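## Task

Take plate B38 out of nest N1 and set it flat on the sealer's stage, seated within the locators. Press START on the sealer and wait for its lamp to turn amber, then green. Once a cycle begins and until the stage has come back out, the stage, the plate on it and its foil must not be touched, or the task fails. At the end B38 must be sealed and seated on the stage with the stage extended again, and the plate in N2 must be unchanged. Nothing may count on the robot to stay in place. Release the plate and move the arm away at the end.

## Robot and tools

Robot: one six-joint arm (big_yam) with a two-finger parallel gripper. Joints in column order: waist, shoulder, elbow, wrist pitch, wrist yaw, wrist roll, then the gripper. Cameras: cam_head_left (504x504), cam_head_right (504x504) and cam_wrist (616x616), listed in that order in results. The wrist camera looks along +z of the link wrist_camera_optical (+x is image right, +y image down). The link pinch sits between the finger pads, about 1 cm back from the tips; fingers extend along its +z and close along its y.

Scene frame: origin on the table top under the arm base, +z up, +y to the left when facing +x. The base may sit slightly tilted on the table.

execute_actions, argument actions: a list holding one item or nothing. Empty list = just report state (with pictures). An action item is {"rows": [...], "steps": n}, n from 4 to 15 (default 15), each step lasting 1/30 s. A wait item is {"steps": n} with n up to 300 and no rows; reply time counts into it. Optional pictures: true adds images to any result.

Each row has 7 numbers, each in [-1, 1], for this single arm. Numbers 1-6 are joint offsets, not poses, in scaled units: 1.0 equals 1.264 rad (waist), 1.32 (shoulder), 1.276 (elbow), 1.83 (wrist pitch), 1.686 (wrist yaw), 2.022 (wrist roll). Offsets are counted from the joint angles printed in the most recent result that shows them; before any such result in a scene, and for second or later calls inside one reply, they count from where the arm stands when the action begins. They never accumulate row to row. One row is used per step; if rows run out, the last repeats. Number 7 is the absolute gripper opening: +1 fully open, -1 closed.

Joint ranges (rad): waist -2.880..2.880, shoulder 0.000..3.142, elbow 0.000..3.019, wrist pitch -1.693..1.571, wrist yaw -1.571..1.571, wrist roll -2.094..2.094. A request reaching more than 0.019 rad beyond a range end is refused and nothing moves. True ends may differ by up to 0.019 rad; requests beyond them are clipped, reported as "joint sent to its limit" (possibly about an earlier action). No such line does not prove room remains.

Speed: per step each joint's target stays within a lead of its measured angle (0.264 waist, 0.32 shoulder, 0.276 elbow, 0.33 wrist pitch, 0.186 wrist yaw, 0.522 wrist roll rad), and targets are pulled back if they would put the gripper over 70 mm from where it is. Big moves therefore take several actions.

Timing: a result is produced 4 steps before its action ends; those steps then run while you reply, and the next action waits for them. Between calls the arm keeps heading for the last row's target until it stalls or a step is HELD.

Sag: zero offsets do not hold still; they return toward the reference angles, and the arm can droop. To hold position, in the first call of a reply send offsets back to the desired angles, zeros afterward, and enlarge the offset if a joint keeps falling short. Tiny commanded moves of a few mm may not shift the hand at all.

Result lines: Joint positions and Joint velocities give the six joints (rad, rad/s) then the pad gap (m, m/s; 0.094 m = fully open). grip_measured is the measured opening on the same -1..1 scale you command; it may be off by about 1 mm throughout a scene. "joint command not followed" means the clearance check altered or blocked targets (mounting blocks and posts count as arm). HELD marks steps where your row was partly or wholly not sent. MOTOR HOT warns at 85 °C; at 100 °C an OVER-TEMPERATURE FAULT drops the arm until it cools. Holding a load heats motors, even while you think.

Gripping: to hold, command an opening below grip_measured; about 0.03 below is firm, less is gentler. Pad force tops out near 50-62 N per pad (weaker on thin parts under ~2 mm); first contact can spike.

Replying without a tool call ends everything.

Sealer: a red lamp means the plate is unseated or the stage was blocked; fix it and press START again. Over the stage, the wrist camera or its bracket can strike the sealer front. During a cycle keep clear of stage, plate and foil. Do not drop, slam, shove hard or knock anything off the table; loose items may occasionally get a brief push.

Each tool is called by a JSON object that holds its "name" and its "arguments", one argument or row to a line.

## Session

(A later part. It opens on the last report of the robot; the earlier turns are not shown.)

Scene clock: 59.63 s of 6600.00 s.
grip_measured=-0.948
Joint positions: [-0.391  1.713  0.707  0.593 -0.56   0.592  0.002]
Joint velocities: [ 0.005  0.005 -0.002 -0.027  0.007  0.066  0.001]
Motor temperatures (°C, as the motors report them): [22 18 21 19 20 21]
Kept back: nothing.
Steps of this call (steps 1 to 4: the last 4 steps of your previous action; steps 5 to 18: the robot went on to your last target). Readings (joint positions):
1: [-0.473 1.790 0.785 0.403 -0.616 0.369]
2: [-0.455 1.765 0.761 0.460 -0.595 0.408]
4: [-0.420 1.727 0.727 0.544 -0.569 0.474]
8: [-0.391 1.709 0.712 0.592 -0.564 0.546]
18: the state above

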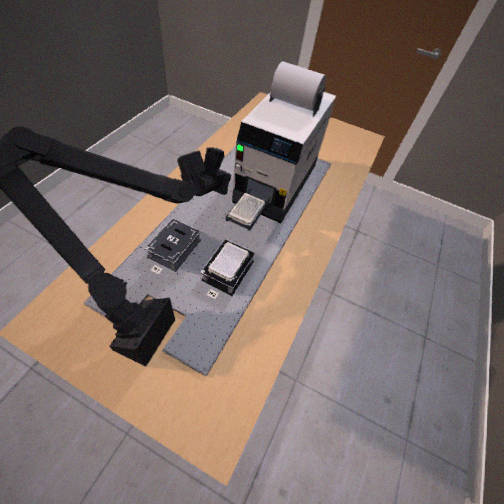

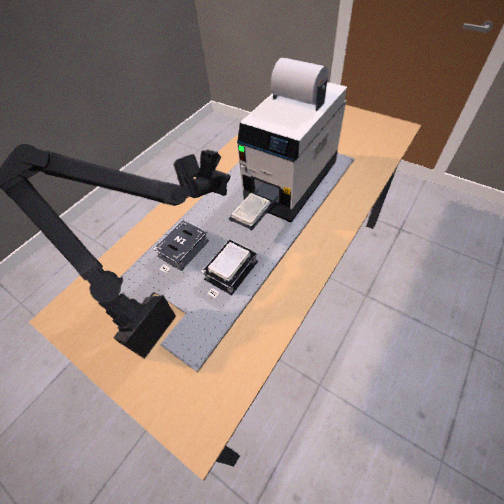

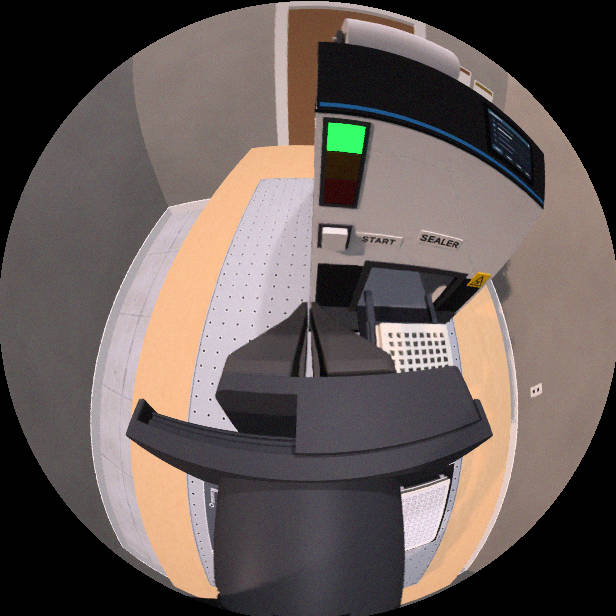

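{"name": "execute_actions", "arguments": {
  "actions": [
    {"rows": [
[0.005,0.0101,0.0246,0.0016,-0.0014,0,-1],
[0.005,0.0130,0.0277,0.0016,-0.0021,0,-1],
[0.005,0.0175,0.0325,0.0016,-0.0031,0,-1],
[0.005,0.0232,0.0388,0.0016,-0.0043,0,-1],
[0.005,0.0299,0.0461,0.0016,-0.0058,0,-1],
[0.005,0.0374,0.0541,0.0016,-0.0075,0,-1],
[0.005,0.0452,0.0627,0.0016,-0.0092,0,-1],
[0.005,0.0533,0.0713,0.0016,-0.0110,0,-1],
[0.005,0.0611,0.0799,0.0016,-0.0127,0,-1],
[0.005,0.0686,0.0879,0.0016,-0.0144,0,-1],
[0.005,0.0753,0.0952,0.0016,-0.0159,0,-1],
[0.005,0.0810,0.1015,0.0016,-0.0171,0,-1],
[0.005,0.0855,0.1063,0.0016,-0.0181,0,-1],
[0.005,0.0884,0.1094,0.0016,-0.0188,0,-1],
[0.005,0.0894,0.1105,0.0016,-0.0190,0,-1]
], "steps": 15}
  ]
}}

{"name": "execute_actions", "arguments": {
  "actions": [
    {"steps": 16}
  ],
  "pictures": true
}}

Scene clock: 63.17 s of 6600.00 s.
grip_measured=-0.987
Joint positions: [-0.391  1.78   0.778  0.593 -0.582  0.597  0.001]
Joint velocities: [-0.005  0.327  0.33   0.002 -0.051  0.051  0.001]
Motor temperatures (°C, as the motors report them): [22 18 21 19 20 21]
Steps of this call (steps 1 to 30: the robot went on to your last target; steps 31 to 90: nothing new was sent; then 0.17 s passed at rest; steps 91 to 101: the first 11 steps of this action). Readings (joint positions):
91: [-0.391 1.713 0.707 0.593 -0.560 0.597]
92: [-0.391 1.713 0.707 0.593 -0.560 0.597]
94: [-0.391 1.716 0.710 0.593 -0.563 0.597]
98: [-0.391 1.745 0.741 0.593 -0.574 0.597]
101: the state above

Scene clock: 63.70 s of 6600.00 s.
grip_measured=-0.987
Joint positions: [-0.391  1.821  0.816  0.593 -0.589  0.597  0.001]
Joint velocities: [ 0.005 -0.005  0.007 -0.012 -0.022 -0.022 -0.002]
Motor temperatures (°C, as the motors report them): [22 18 21 19 20 21]
Kept back: nothing.
Steps of this call (steps 1 to 4: the last 4 steps of your previous action; steps 5 to 16: the robot went on to your last target). Readings (joint positions):
1: [-0.391 1.790 0.789 0.593 -0.584 0.597]
2: [-0.391 1.800 0.798 0.593 -0.586 0.597]
4: [-0.391 1.815 0.812 0.593 -0.588 0.597]
8: [-0.391 1.821 0.816 0.593 -0.589 0.597]
16: the state above

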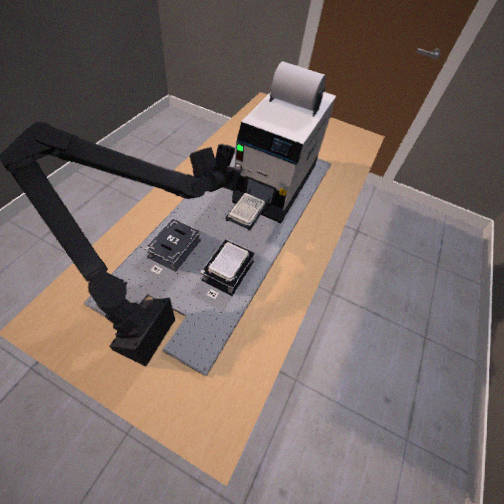

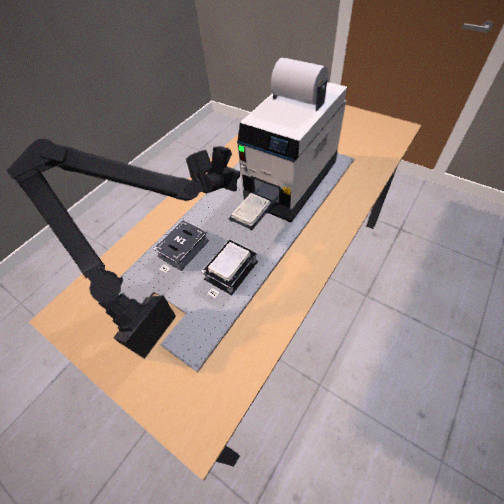

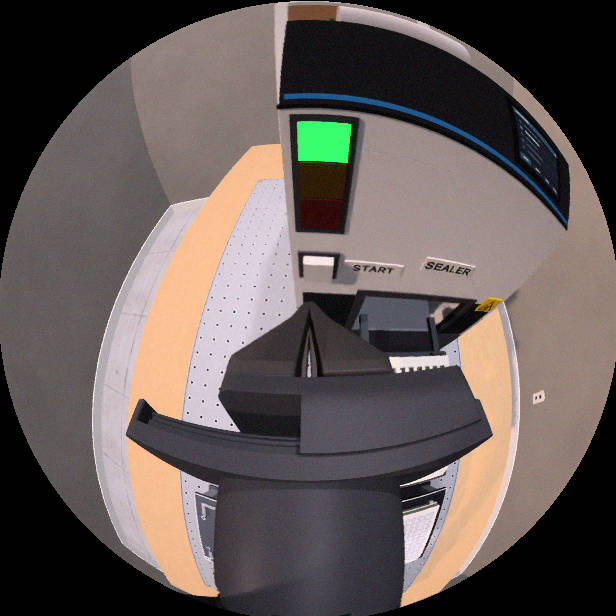

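{"name": "zoom_image", "arguments": {
  "camera": "cam_wrist",
  "region": [275, 240, 355, 320]
}}

{"name": "zoom_image", "arguments": {
  "camera": "cam_head_right",
  "region": [200, 135, 270, 200]
}}

Region (275, 240, 355, 320) of cam_wrist's 616x616 image, scaled by 6.300, with more detail than that image has.

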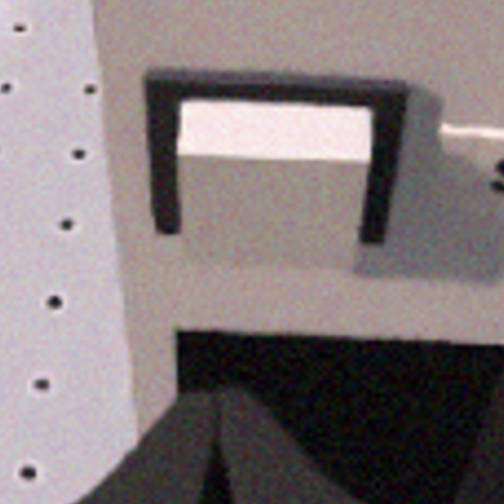

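Region (200, 135, 270, 200) of cam_head_right's 504x504 image, scaled by 7.200, with more detail than that image has; it fills the top 468 rows of this view, and the rest is white.

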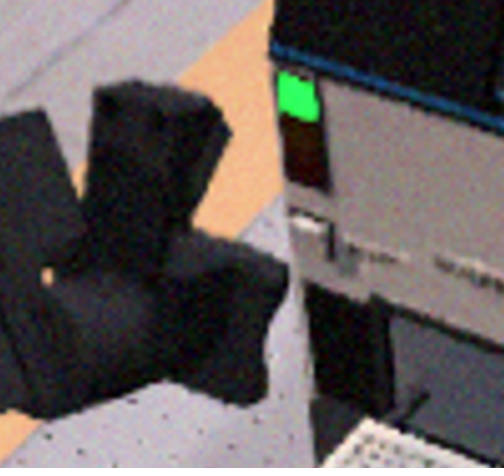

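{"name": "execute_actions", "arguments": {
  "actions": [
    {"rows": [
[0.005,0.0098,0.0259,0.0016,-0.0015,0,-1],
[0.005,0.0117,0.0280,0.0016,-0.0022,0,-1],
[0.005,0.0145,0.0313,0.0016,-0.0034,0,-1],
[0.005,0.0181,0.0353,0.0016,-0.0048,0,-1],
[0.005,0.0222,0.0400,0.0016,-0.0064,0,-1],
[0.005,0.0265,0.0449,0.0016,-0.0082,0,-1],
[0.005,0.0308,0.0497,0.0016,-0.0099,0,-1],
[0.005,0.0349,0.0544,0.0016,-0.0115,0,-1],
[0.005,0.0385,0.0584,0.0016,-0.0129,0,-1],
[0.005,0.0413,0.0617,0.0016,-0.0141,0,-1],
[0.005,0.0432,0.0638,0.0016,-0.0148,0,-1],
[0.005,0.0439,0.0646,0.0016,-0.0151,0,-1]
], "steps": 12}
  ]
}}

{"name": "execute_actions", "arguments": {
  "actions": [
    {"steps": 14}
  ],
  "pictures": true
}}

{"name": "zoom_image", "arguments": {
  "camera": "cam_wrist",
  "region": [275, 250, 355, 330]
}}

Scene clock: 65.83 s of 6600.00 s.
grip_measured=-0.987
Joint positions: [-0.391  1.838  0.837  0.593 -0.604  0.597  0.001]
Joint velocities: [-0.015  0.161  0.173  0.002 -0.066 -0.007  0.   ]
Motor temperatures (°C, as the motors report them): [22 18 21 19 20 21]
Steps of this call (steps 1 to 15: the robot went on to your last target; steps 16 to 56: nothing new was sent; steps 57 to 64: the first 8 steps of this action). Readings (joint positions):
57: [-0.391 1.821 0.816 0.593 -0.589 0.597]
58: [-0.391 1.821 0.816 0.593 -0.589 0.597]
60: [-0.391 1.822 0.817 0.593 -0.593 0.597]
64: the state above

Scene clock: 66.30 s of 6600.00 s.
grip_measured=-0.987
Joint positions: [-0.391  1.865  0.865  0.593 -0.611  0.597  0.001]
Joint velocities: [-0.005 -0.015 -0.007 -0.017 -0.022 -0.022 -0.001]
Motor temperatures (°C, as the motors report them): [22 18 21 19 20 21]
Kept back: nothing.
Steps of this call (steps 1 to 4: the last 4 steps of your previous action; steps 5 to 14: the robot went on to your last target). Readings (joint positions):
1: [-0.391 1.843 0.845 0.593 -0.606 0.597]
2: [-0.391 1.849 0.851 0.593 -0.608 0.597]
4: [-0.391 1.859 0.861 0.593 -0.611 0.597]
8: [-0.391 1.865 0.865 0.593 -0.611 0.597]
14: the state above

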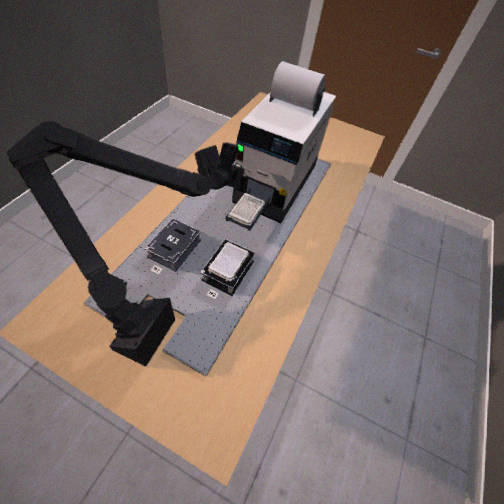

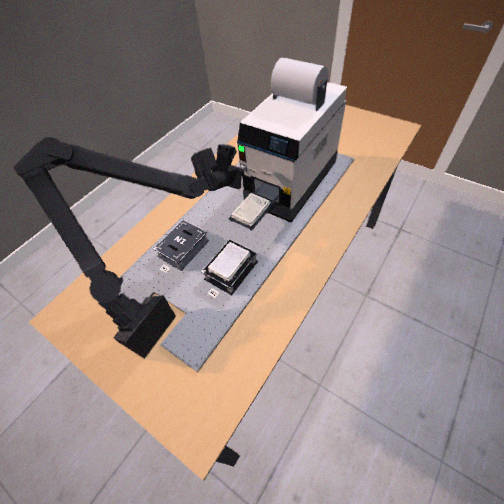

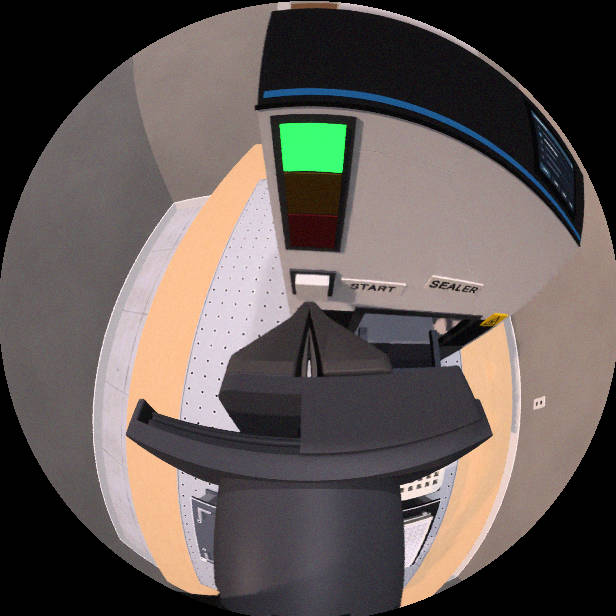

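Region (275, 250, 355, 330) of cam_wrist's 616x616 image, scaled by 6.300, with more detail than that image has.

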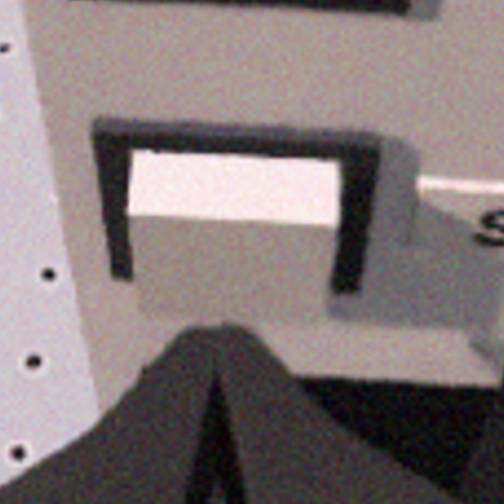

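{"name": "execute_actions", "arguments": {
  "actions": [
    {"rows": [
[0.005,0.0101,0.0255,0.0016,-0.0013,0,-1],
[0.005,0.0111,0.0266,0.0016,-0.0017,0,-1],
[0.005,0.0126,0.0282,0.0016,-0.0023,0,-1],
[0.005,0.0145,0.0304,0.0016,-0.0031,0,-1],
[0.005,0.0168,0.0329,0.0016,-0.0040,0,-1],
[0.005,0.0193,0.0357,0.0016,-0.0050,0,-1],
[0.005,0.0219,0.0387,0.0016,-0.0060,0,-1],
[0.005,0.0246,0.0417,0.0016,-0.0071,0,-1],
[0.005,0.0272,0.0447,0.0016,-0.0081,0,-1],
[0.005,0.0297,0.0475,0.0016,-0.0091,0,-1],
[0.005,0.0320,0.0500,0.0016,-0.0100,0,-1],
[0.005,0.0339,0.0522,0.0016,-0.0108,0,-1],
[0.005,0.0354,0.0538,0.0016,-0.0114,0,-1],
[0.005,0.0364,0.0549,0.0016,-0.0118,0,-1],
[0.005,0.0367,0.0553,0.0016,-0.0119,0,-1]
], "steps": 15}
  ]
}}

{"name": "execute_actions", "arguments": {
  "actions": [
    {"steps": 10}
  ],
  "pictures": true
}}

{"name": "zoom_image", "arguments": {
  "camera": "cam_wrist",
  "region": [275, 250, 355, 330]
}}

Scene clock: 67.43 s of 6600.00 s.
grip_measured=-0.987
Joint positions: [-0.391  1.881  0.883  0.593 -0.627  0.597  0.001]
Joint velocities: [ 0.005  0.073  0.022  0.002 -0.037 -0.007  0.   ]
Motor temperatures (°C, as the motors report them): [22 18 21 19 20 21]
Steps of this call (steps 1 to 23: the robot went on to your last target; steps 24 to 34: the first 11 steps of this action). Readings (joint positions):
24: [-0.391 1.865 0.865 0.593 -0.611 0.597]
25: [-0.391 1.865 0.865 0.593 -0.611 0.597]
27: [-0.391 1.865 0.865 0.593 -0.613 0.597]
31: [-0.391 1.872 0.874 0.593 -0.619 0.597]
34: the state above

Scene clock: 67.77 s of 6600.00 s.
grip_measured=-0.987
Joint positions: [-0.391  1.902  0.891  0.593 -0.634  0.597  0.001]
Joint velocities: [-0.005 -0.005 -0.002  0.007 -0.022 -0.007 -0.   ]
Motor temperatures (°C, as the motors report them): [22 18 21 19 20 21]
Kept back: nothing.
Steps of this call (steps 1 to 4: the last 4 steps of your previous action; steps 5 to 10: the robot went on to your last target). Readings (joint positions):
1: [-0.391 1.884 0.885 0.593 -0.629 0.597]
2: [-0.391 1.887 0.886 0.593 -0.631 0.597]
4: [-0.391 1.891 0.887 0.593 -0.633 0.597]
8: [-0.391 1.901 0.890 0.593 -0.634 0.597]
10: the state above

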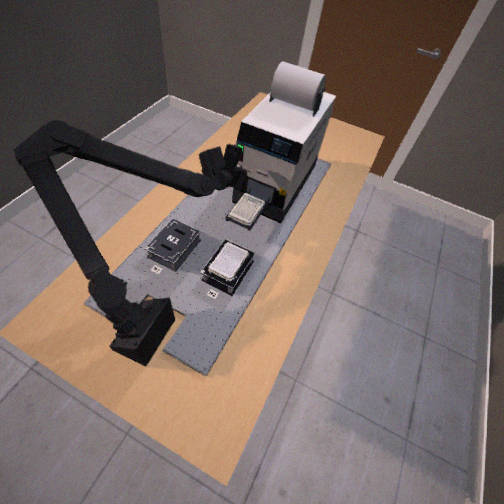

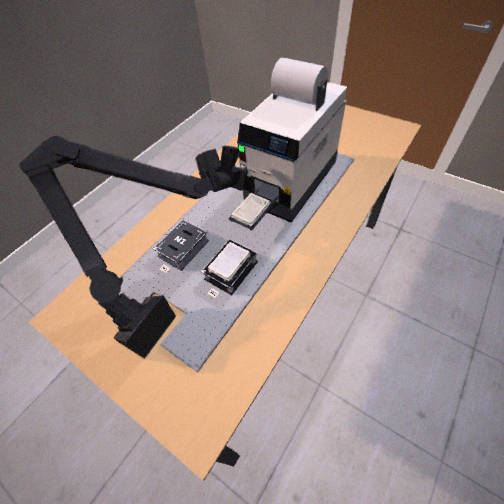

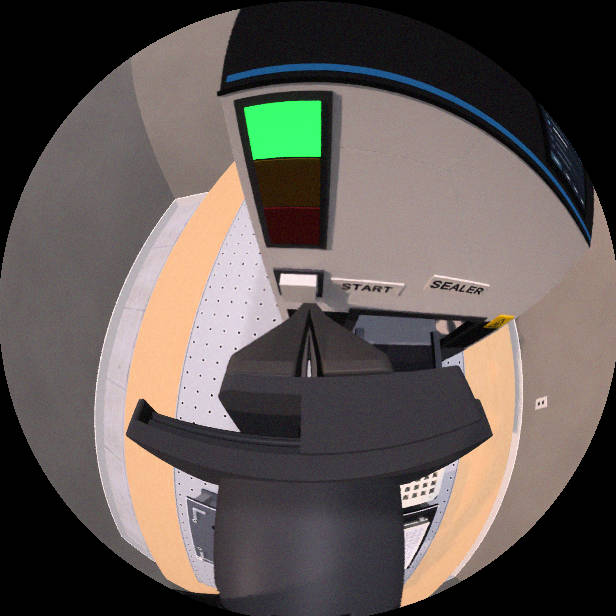

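Region (275, 250, 355, 330) of cam_wrist's 616x616 image, scaled by 6.300, with more detail than that image has.

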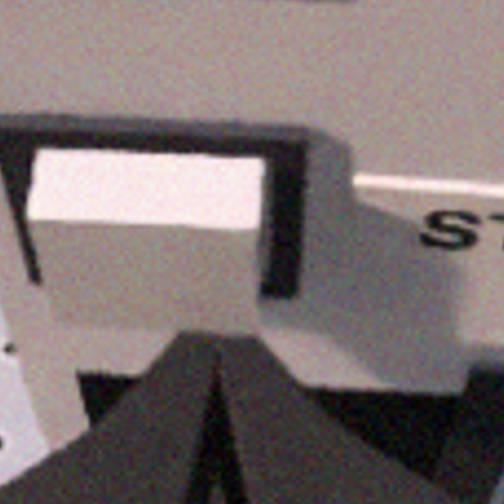

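{"name": "execute_actions", "arguments": {
  "actions": [
    {"rows": [
[0.005,0.0,-0.0050,0.0016,0.0,0,-1],
[0.005,0.0,-0.0075,0.0016,0.0015,0,-1],
[0.005,-0.003,-0.0110,0.0016,0.0025,0,-1],
[0.005,-0.006,-0.0150,0.0016,0.0037,0,-1],
[0.005,-0.0085,-0.0185,0.0016,0.0050,0,-1],
[0.005,-0.0115,-0.0210,0.0016,0.0062,0,-1],
[0.005,-0.0150,-0.0223,0.0016,0.0073,0,-1],
[0.005,-0.0183,-0.0227,0.0016,0.0081,0,-1],
[0.005,-0.0210,-0.0227,0.0016,0.0086,0,-1],
[0.005,-0.0228,-0.0227,0.0016,0.0089,0,-1],
[0.005,-0.0235,-0.0227,0.0016,0.0089,0,-1]
], "steps": 11}
  ]
}}

{"name": "execute_actions", "arguments": {
  "actions": [
    {"steps": 13}
  ],
  "pictures": true
}}

{"name": "zoom_image", "arguments": {
  "camera": "cam_wrist",
  "region": [275, 250, 355, 330]
}}

Scene clock: 68.80 s of 6600.00 s.
grip_measured=-0.987
Joint positions: [-0.391  1.9    0.874  0.593 -0.626  0.597  0.001]
Joint velocities: [ 0.024 -0.054 -0.144 -0.012  0.051 -0.11  -0.001]
Motor temperatures (°C, as the motors report them): [22 18 21 19 20 21]
Steps of this call (steps 1 to 24: the robot went on to your last target; steps 25 to 31: the first 7 steps of this action). Readings (joint positions):
25: [-0.391 1.902 0.890 0.593 -0.634 0.597]
26: [-0.391 1.902 0.889 0.593 -0.634 0.597]
28: [-0.391 1.902 0.886 0.593 -0.631 0.597]
31: the state above

Scene clock: 69.23 s of 6600.00 s.
grip_measured=-0.987
Joint positions: [-0.391  1.878  0.864  0.593 -0.621  0.597  0.001]
Joint velocities: [ 0.005 -0.005 -0.012 -0.002  0.022 -0.007 -0.001]
Motor temperatures (°C, as the motors report them): [22 18 21 19 20 21]
Kept back: nothing.
Steps of this call (steps 1 to 4: the last 4 steps of your previous action; steps 5 to 13: the robot went on to your last target). Readings (joint positions):
1: [-0.391 1.899 0.870 0.593 -0.624 0.597]
2: [-0.391 1.897 0.867 0.593 -0.623 0.597]
4: [-0.391 1.892 0.864 0.593 -0.622 0.597]
8: [-0.391 1.882 0.864 0.593 -0.621 0.597]
13: the state above

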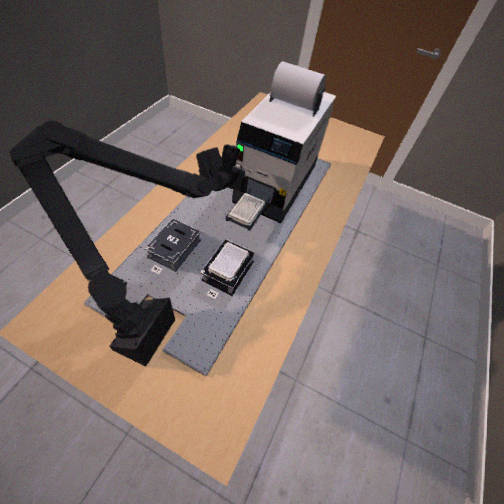

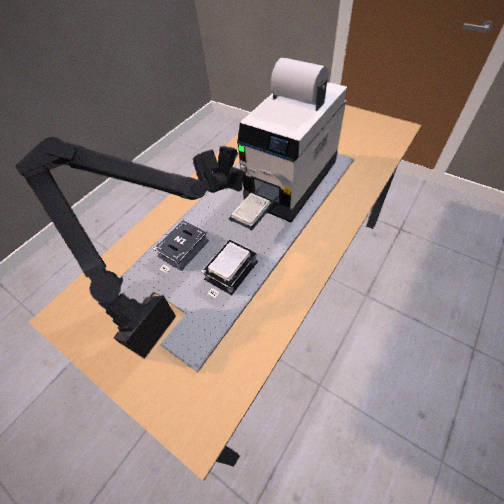

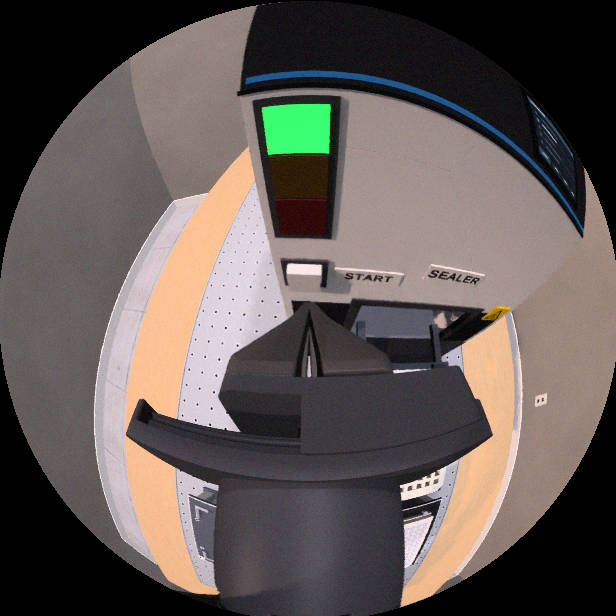

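Region (275, 250, 355, 330) of cam_wrist's 616x616 image, scaled by 6.300, with more detail than that image has.

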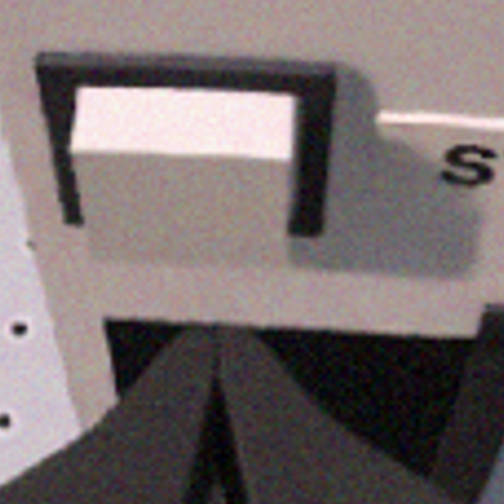

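{"name": "execute_actions", "arguments": {
  "actions": [
    {"rows": [
[0.008,0.0091,0.0270,0.0044,0.001,0,-1],
[0.008,0.0105,0.0306,0.0044,0.001,0,-1],
[0.008,0.0120,0.0341,0.0044,0.001,0,-1],
[0.008,0.0134,0.0376,0.0044,0.001,0,-1],
[0.008,0.0145,0.0411,0.0044,0.001,0,-1],
[0.008,0.0152,0.0447,0.0044,0.001,0,-1],
[0.008,0.0152,0.0482,0.0044,0.001,0,-1],
[0.008,0.0152,0.0517,0.0044,0.001,0,-1],
[0.008,0.0152,0.0553,0.0044,0.001,0,-1],
[0.008,0.0130,0.0588,0.0044,0.001,0,-1],
[0.008,0.0110,0.0623,0.0044,0.001,0,-1],
[0.008,0.0100,0.0658,0.0044,0.001,0,-1],
[0.008,0.0100,0.0694,0.0044,0.001,0,-1],
[0.008,0.0100,0.0729,0.0044,0.001,0,-1],
[0.008,0.0100,0.0764,0.0044,0.001,0,-1]
], "steps": 15}
  ]
}}

{"name": "execute_actions", "arguments": {
  "actions": [
    {"steps": 8}
  ],
  "pictures": true
}}

Scene clock: 70.23 s of 6600.00 s.
grip_measured=-0.987
Joint positions: [-0.391  1.883  0.885  0.593 -0.622  0.597  0.001]
Joint velocities: [-0.015  0.015 -0.002 -0.007 -0.051  0.051  0.   ]
Motor temperatures (°C, as the motors report them): [22 18 21 19 20 21]
Steps of this call (steps 1 to 19: the robot went on to your last target; steps 20 to 30: the first 11 steps of this action). Readings (joint positions):
20: [-0.391 1.878 0.864 0.593 -0.621 0.597]
21: [-0.391 1.878 0.864 0.593 -0.621 0.597]
23: [-0.391 1.879 0.866 0.593 -0.621 0.597]
27: [-0.391 1.882 0.882 0.593 -0.621 0.597]
30: the state above

Scene clock: 70.50 s of 6600.00 s.
grip_measured=-0.987
Joint positions: [-0.391  1.883  0.894  0.592 -0.624  0.597  0.001]
Joint velocities: [-0.015 -0.034 -0.002  0.002  0.007 -0.007  0.   ]
Motor temperatures (°C, as the motors report them): [22 18 21 19 20 21]
Kept back: nothing.
Steps of this call (steps 1 to 4: the last 4 steps of your previous action; steps 5 to 8: the robot went on to your last target). Readings (joint positions):
1: [-0.391 1.883 0.885 0.593 -0.622 0.597]
2: [-0.391 1.883 0.886 0.593 -0.622 0.597]
4: [-0.391 1.883 0.890 0.593 -0.622 0.597]
8: the state above

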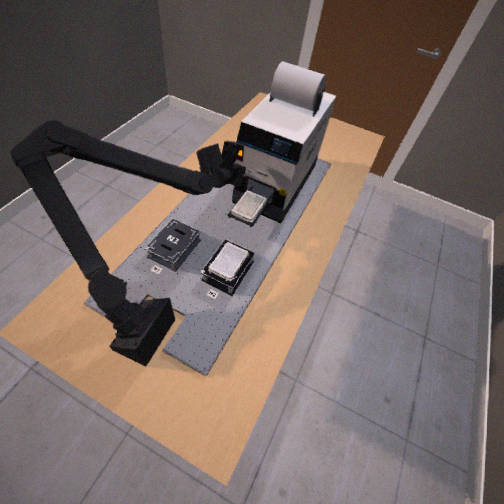

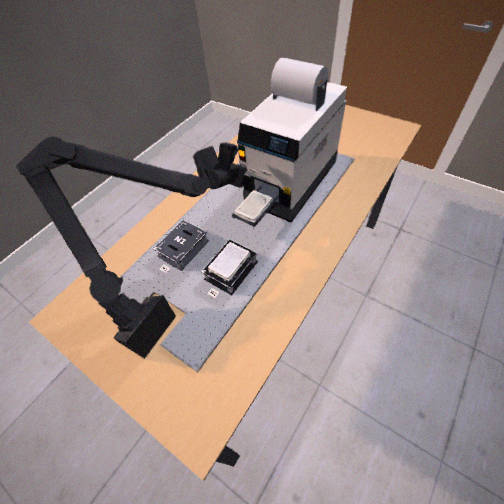

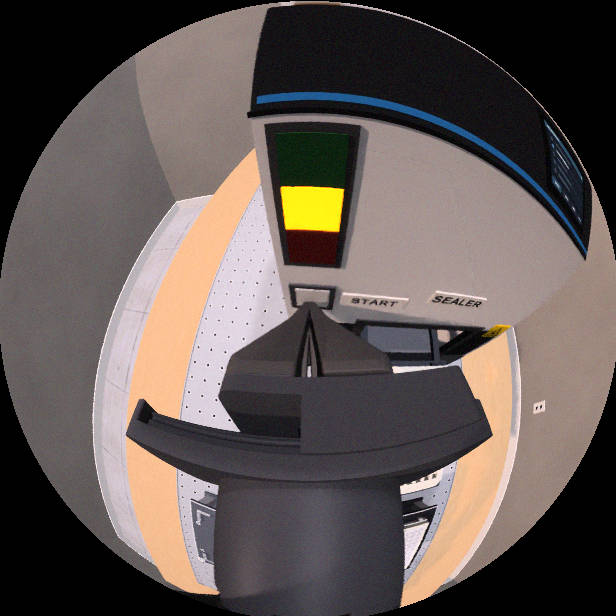

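{"name": "execute_actions", "arguments": {
  "actions": [
    {"rows": [
[0.005,0.0,0.010,0.002,0,0,-1],
[0.005,-0.003,-0.008,0.002,0,0,-1],
[0.005,-0.009,-0.020,0.002,0,0,-1],
[0.005,-0.019,-0.033,0.002,0,0,-1],
[0.005,-0.034,-0.048,0.002,0,0,-1],
[0.005,-0.053,-0.064,0.002,0,0,-1],
[0.005,-0.075,-0.081,0.002,0,0,-1],
[0.005,-0.098,-0.098,0.002,0,0,-1],
[0.005,-0.122,-0.114,0.002,0,0,-1],
[0.005,-0.145,-0.129,0.002,0,0,-1],
[0.005,-0.166,-0.142,0.002,0,0,-1],
[0.005,-0.184,-0.152,0.002,0,0,-1],
[0.005,-0.198,-0.159,0.002,0,0,-1],
[0.005,-0.207,-0.163,0.002,0,0,-1],
[0.005,-0.210,-0.165,0.002,0,0,-1]
], "steps": 15}
  ]
}}

{"name": "execute_actions", "arguments": {
  "actions": [
    {"steps": 60}
  ],
  "pictures": true
}}

Scene clock: 71.27 s of 6600.00 s.
grip_measured=-0.987
Joint positions: [-0.391  1.747  0.739  0.592 -0.624  0.597  0.001]
Joint velocities: [-0.005 -0.972 -0.564 -0.012 -0.022  0.007 -0.   ]
Motor temperatures (°C, as the motors report them): [22 18 21 19 20 21]
Steps of this call (steps 1 to 12: the robot went on to your last target; steps 13 to 23: the first 11 steps of this action). Readings (joint positions):
13: [-0.391 1.883 0.894 0.592 -0.624 0.597]
14: [-0.391 1.883 0.892 0.592 -0.624 0.597]
16: [-0.391 1.878 0.878 0.592 -0.624 0.597]
20: [-0.391 1.831 0.808 0.592 -0.624 0.597]
23: the state above

Scene clock: 73.27 s of 6600.00 s.
grip_measured=-0.987
Joint positions: [-0.391  1.595  0.69   0.594 -0.624  0.597  0.001]
Joint velocities: [ 0.015 -0.015 -0.012 -0.007 -0.022 -0.022 -0.   ]
Motor temperatures (°C, as the motors report them): [22 18 21 19 20 21]
Kept back: nothing.
Steps of this call (steps 1 to 4: the last 4 steps of your previous action; steps 5 to 30: the robot went on to your last target; steps 31 to 60: nothing new was sent). Readings (joint positions):
1: [-0.391 1.714 0.720 0.592 -0.624 0.597]
2: [-0.391 1.680 0.705 0.592 -0.624 0.597]
4: [-0.391 1.624 0.691 0.592 -0.624 0.597]
8: [-0.391 1.579 0.690 0.594 -0.624 0.597]
60: the state above
The arm was judged still, so your last target was given up. Only a new action makes it travel on or press farther. Fingers that are still opening or closing keep moving.

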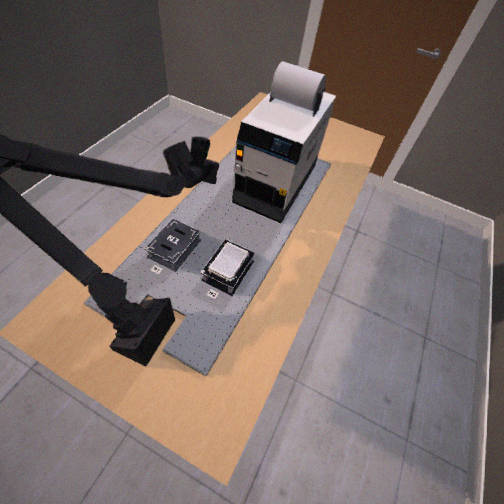

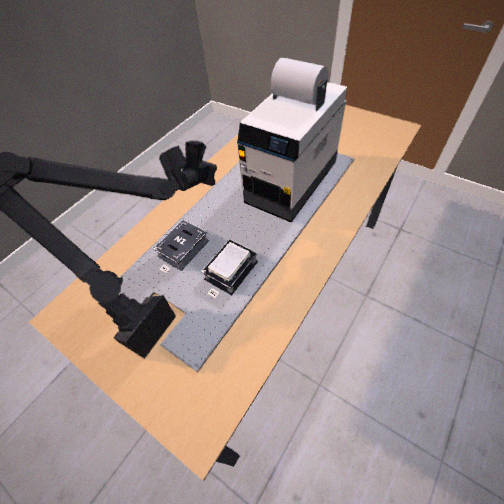

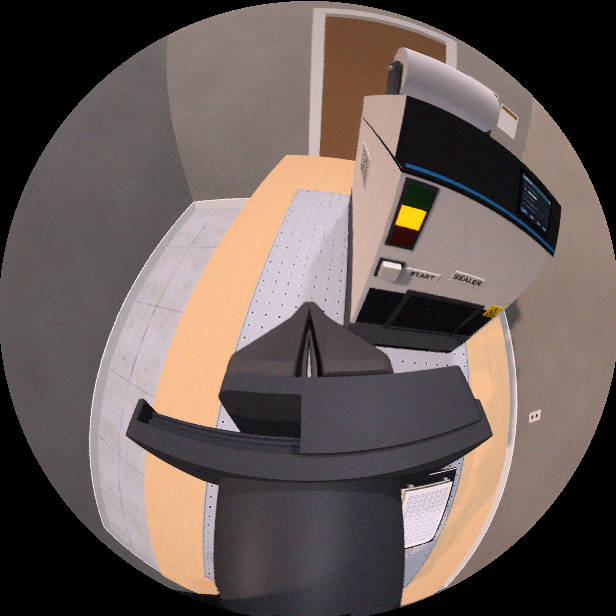

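The stage is in and the lamp is amber. Waiting for the cycle.

{"name": "execute_actions", "arguments": {
  "actions": [
    {"steps": 90}
  ],
  "pictures": true
}}

Scene clock: 76.27 s of 6600.00 s.
grip_measured=-0.987
Joint positions: [-0.391  1.595  0.69   0.594 -0.624  0.597  0.001]
Joint velocities: [-0.005  0.005 -0.002 -0.007 -0.022  0.022 -0.   ]
Motor temperatures (°C, as the motors report them): [22 18 21 19 20 21]
Kept back: nothing.
Steps of this call (steps 1 to 90: nothing new was sent). Readings (joint positions):
1: [-0.391 1.595 0.690 0.594 -0.624 0.597]
2: [-0.391 1.595 0.690 0.594 -0.624 0.597]
4: [-0.391 1.595 0.690 0.594 -0.624 0.597]
8: [-0.391 1.595 0.690 0.594 -0.624 0.597]
90: the state above

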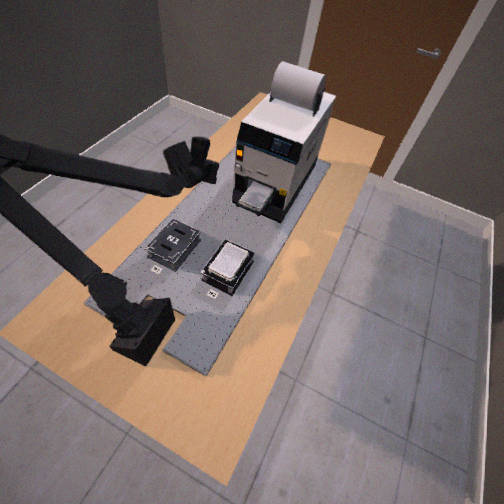

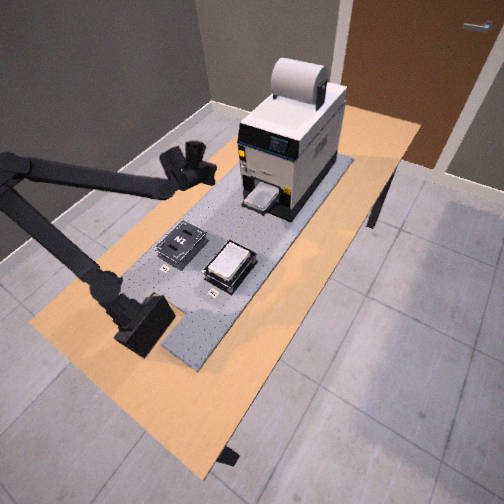

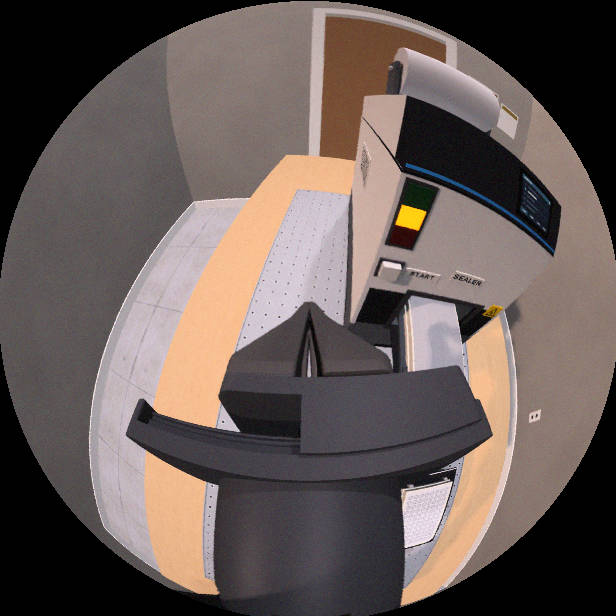

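{"name": "execute_actions", "arguments": {
  "actions": [
    {"steps": 40}
  ],
  "pictures": true
}}

Scene clock: 77.60 s of 6600.00 s.
grip_measured=-0.987
Joint positions: [-0.391  1.595  0.69   0.594 -0.624  0.597  0.001]
Joint velocities: [-0.005 -0.015 -0.022 -0.022 -0.066 -0.037  0.001]
Motor temperatures (°C, as the motors report them): [22 18 21 19 20 21]
Kept back: nothing.
Steps of this call (steps 1 to 40: nothing new was sent). Readings (joint positions):
1: [-0.391 1.595 0.690 0.594 -0.624 0.597]
2: [-0.391 1.595 0.690 0.594 -0.624 0.597]
4: [-0.391 1.595 0.690 0.594 -0.624 0.597]
8: [-0.391 1.595 0.690 0.594 -0.624 0.597]
40: the state above

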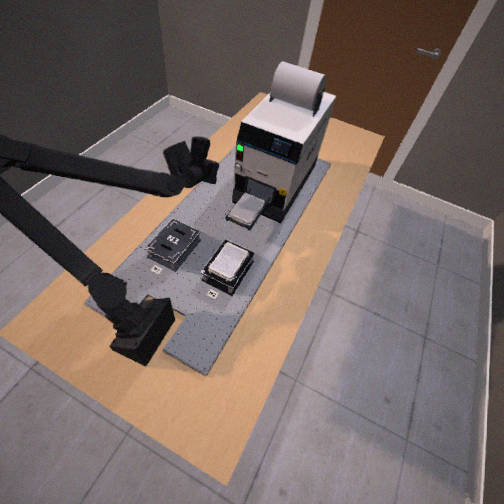

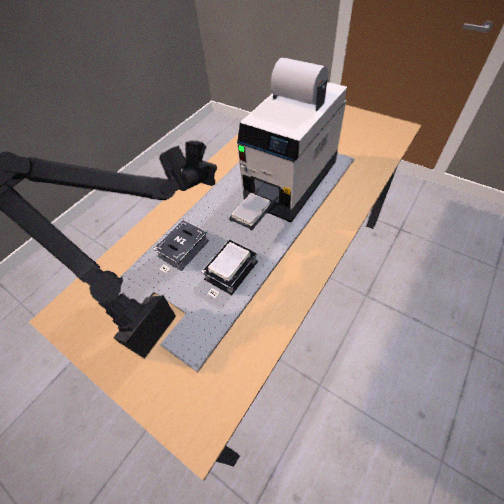

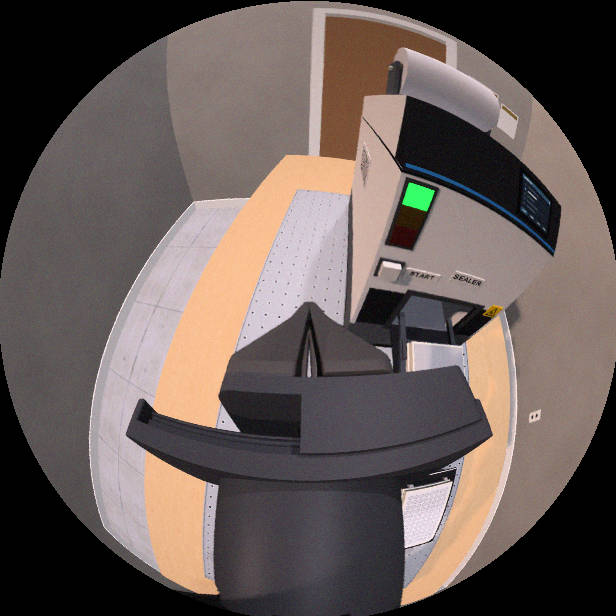

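{"name": "zoom_image", "arguments": {
  "camera": "cam_head_right",
  "region": [190, 140, 310, 300]
}}

Region (190, 140, 310, 300) of cam_head_right's 504x504 image, scaled by 3.150, with more detail than that image has; it fills the left 378 columns of this view, and the rest is white.

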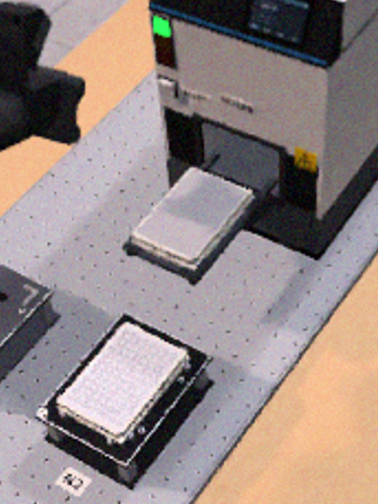

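Lamp is green, the stage is out with the sealed plate seated, and the arm is clear.

{"name": "finished_scene", "arguments": {
  "scene": 1
}}

The scene is finished: the task was done.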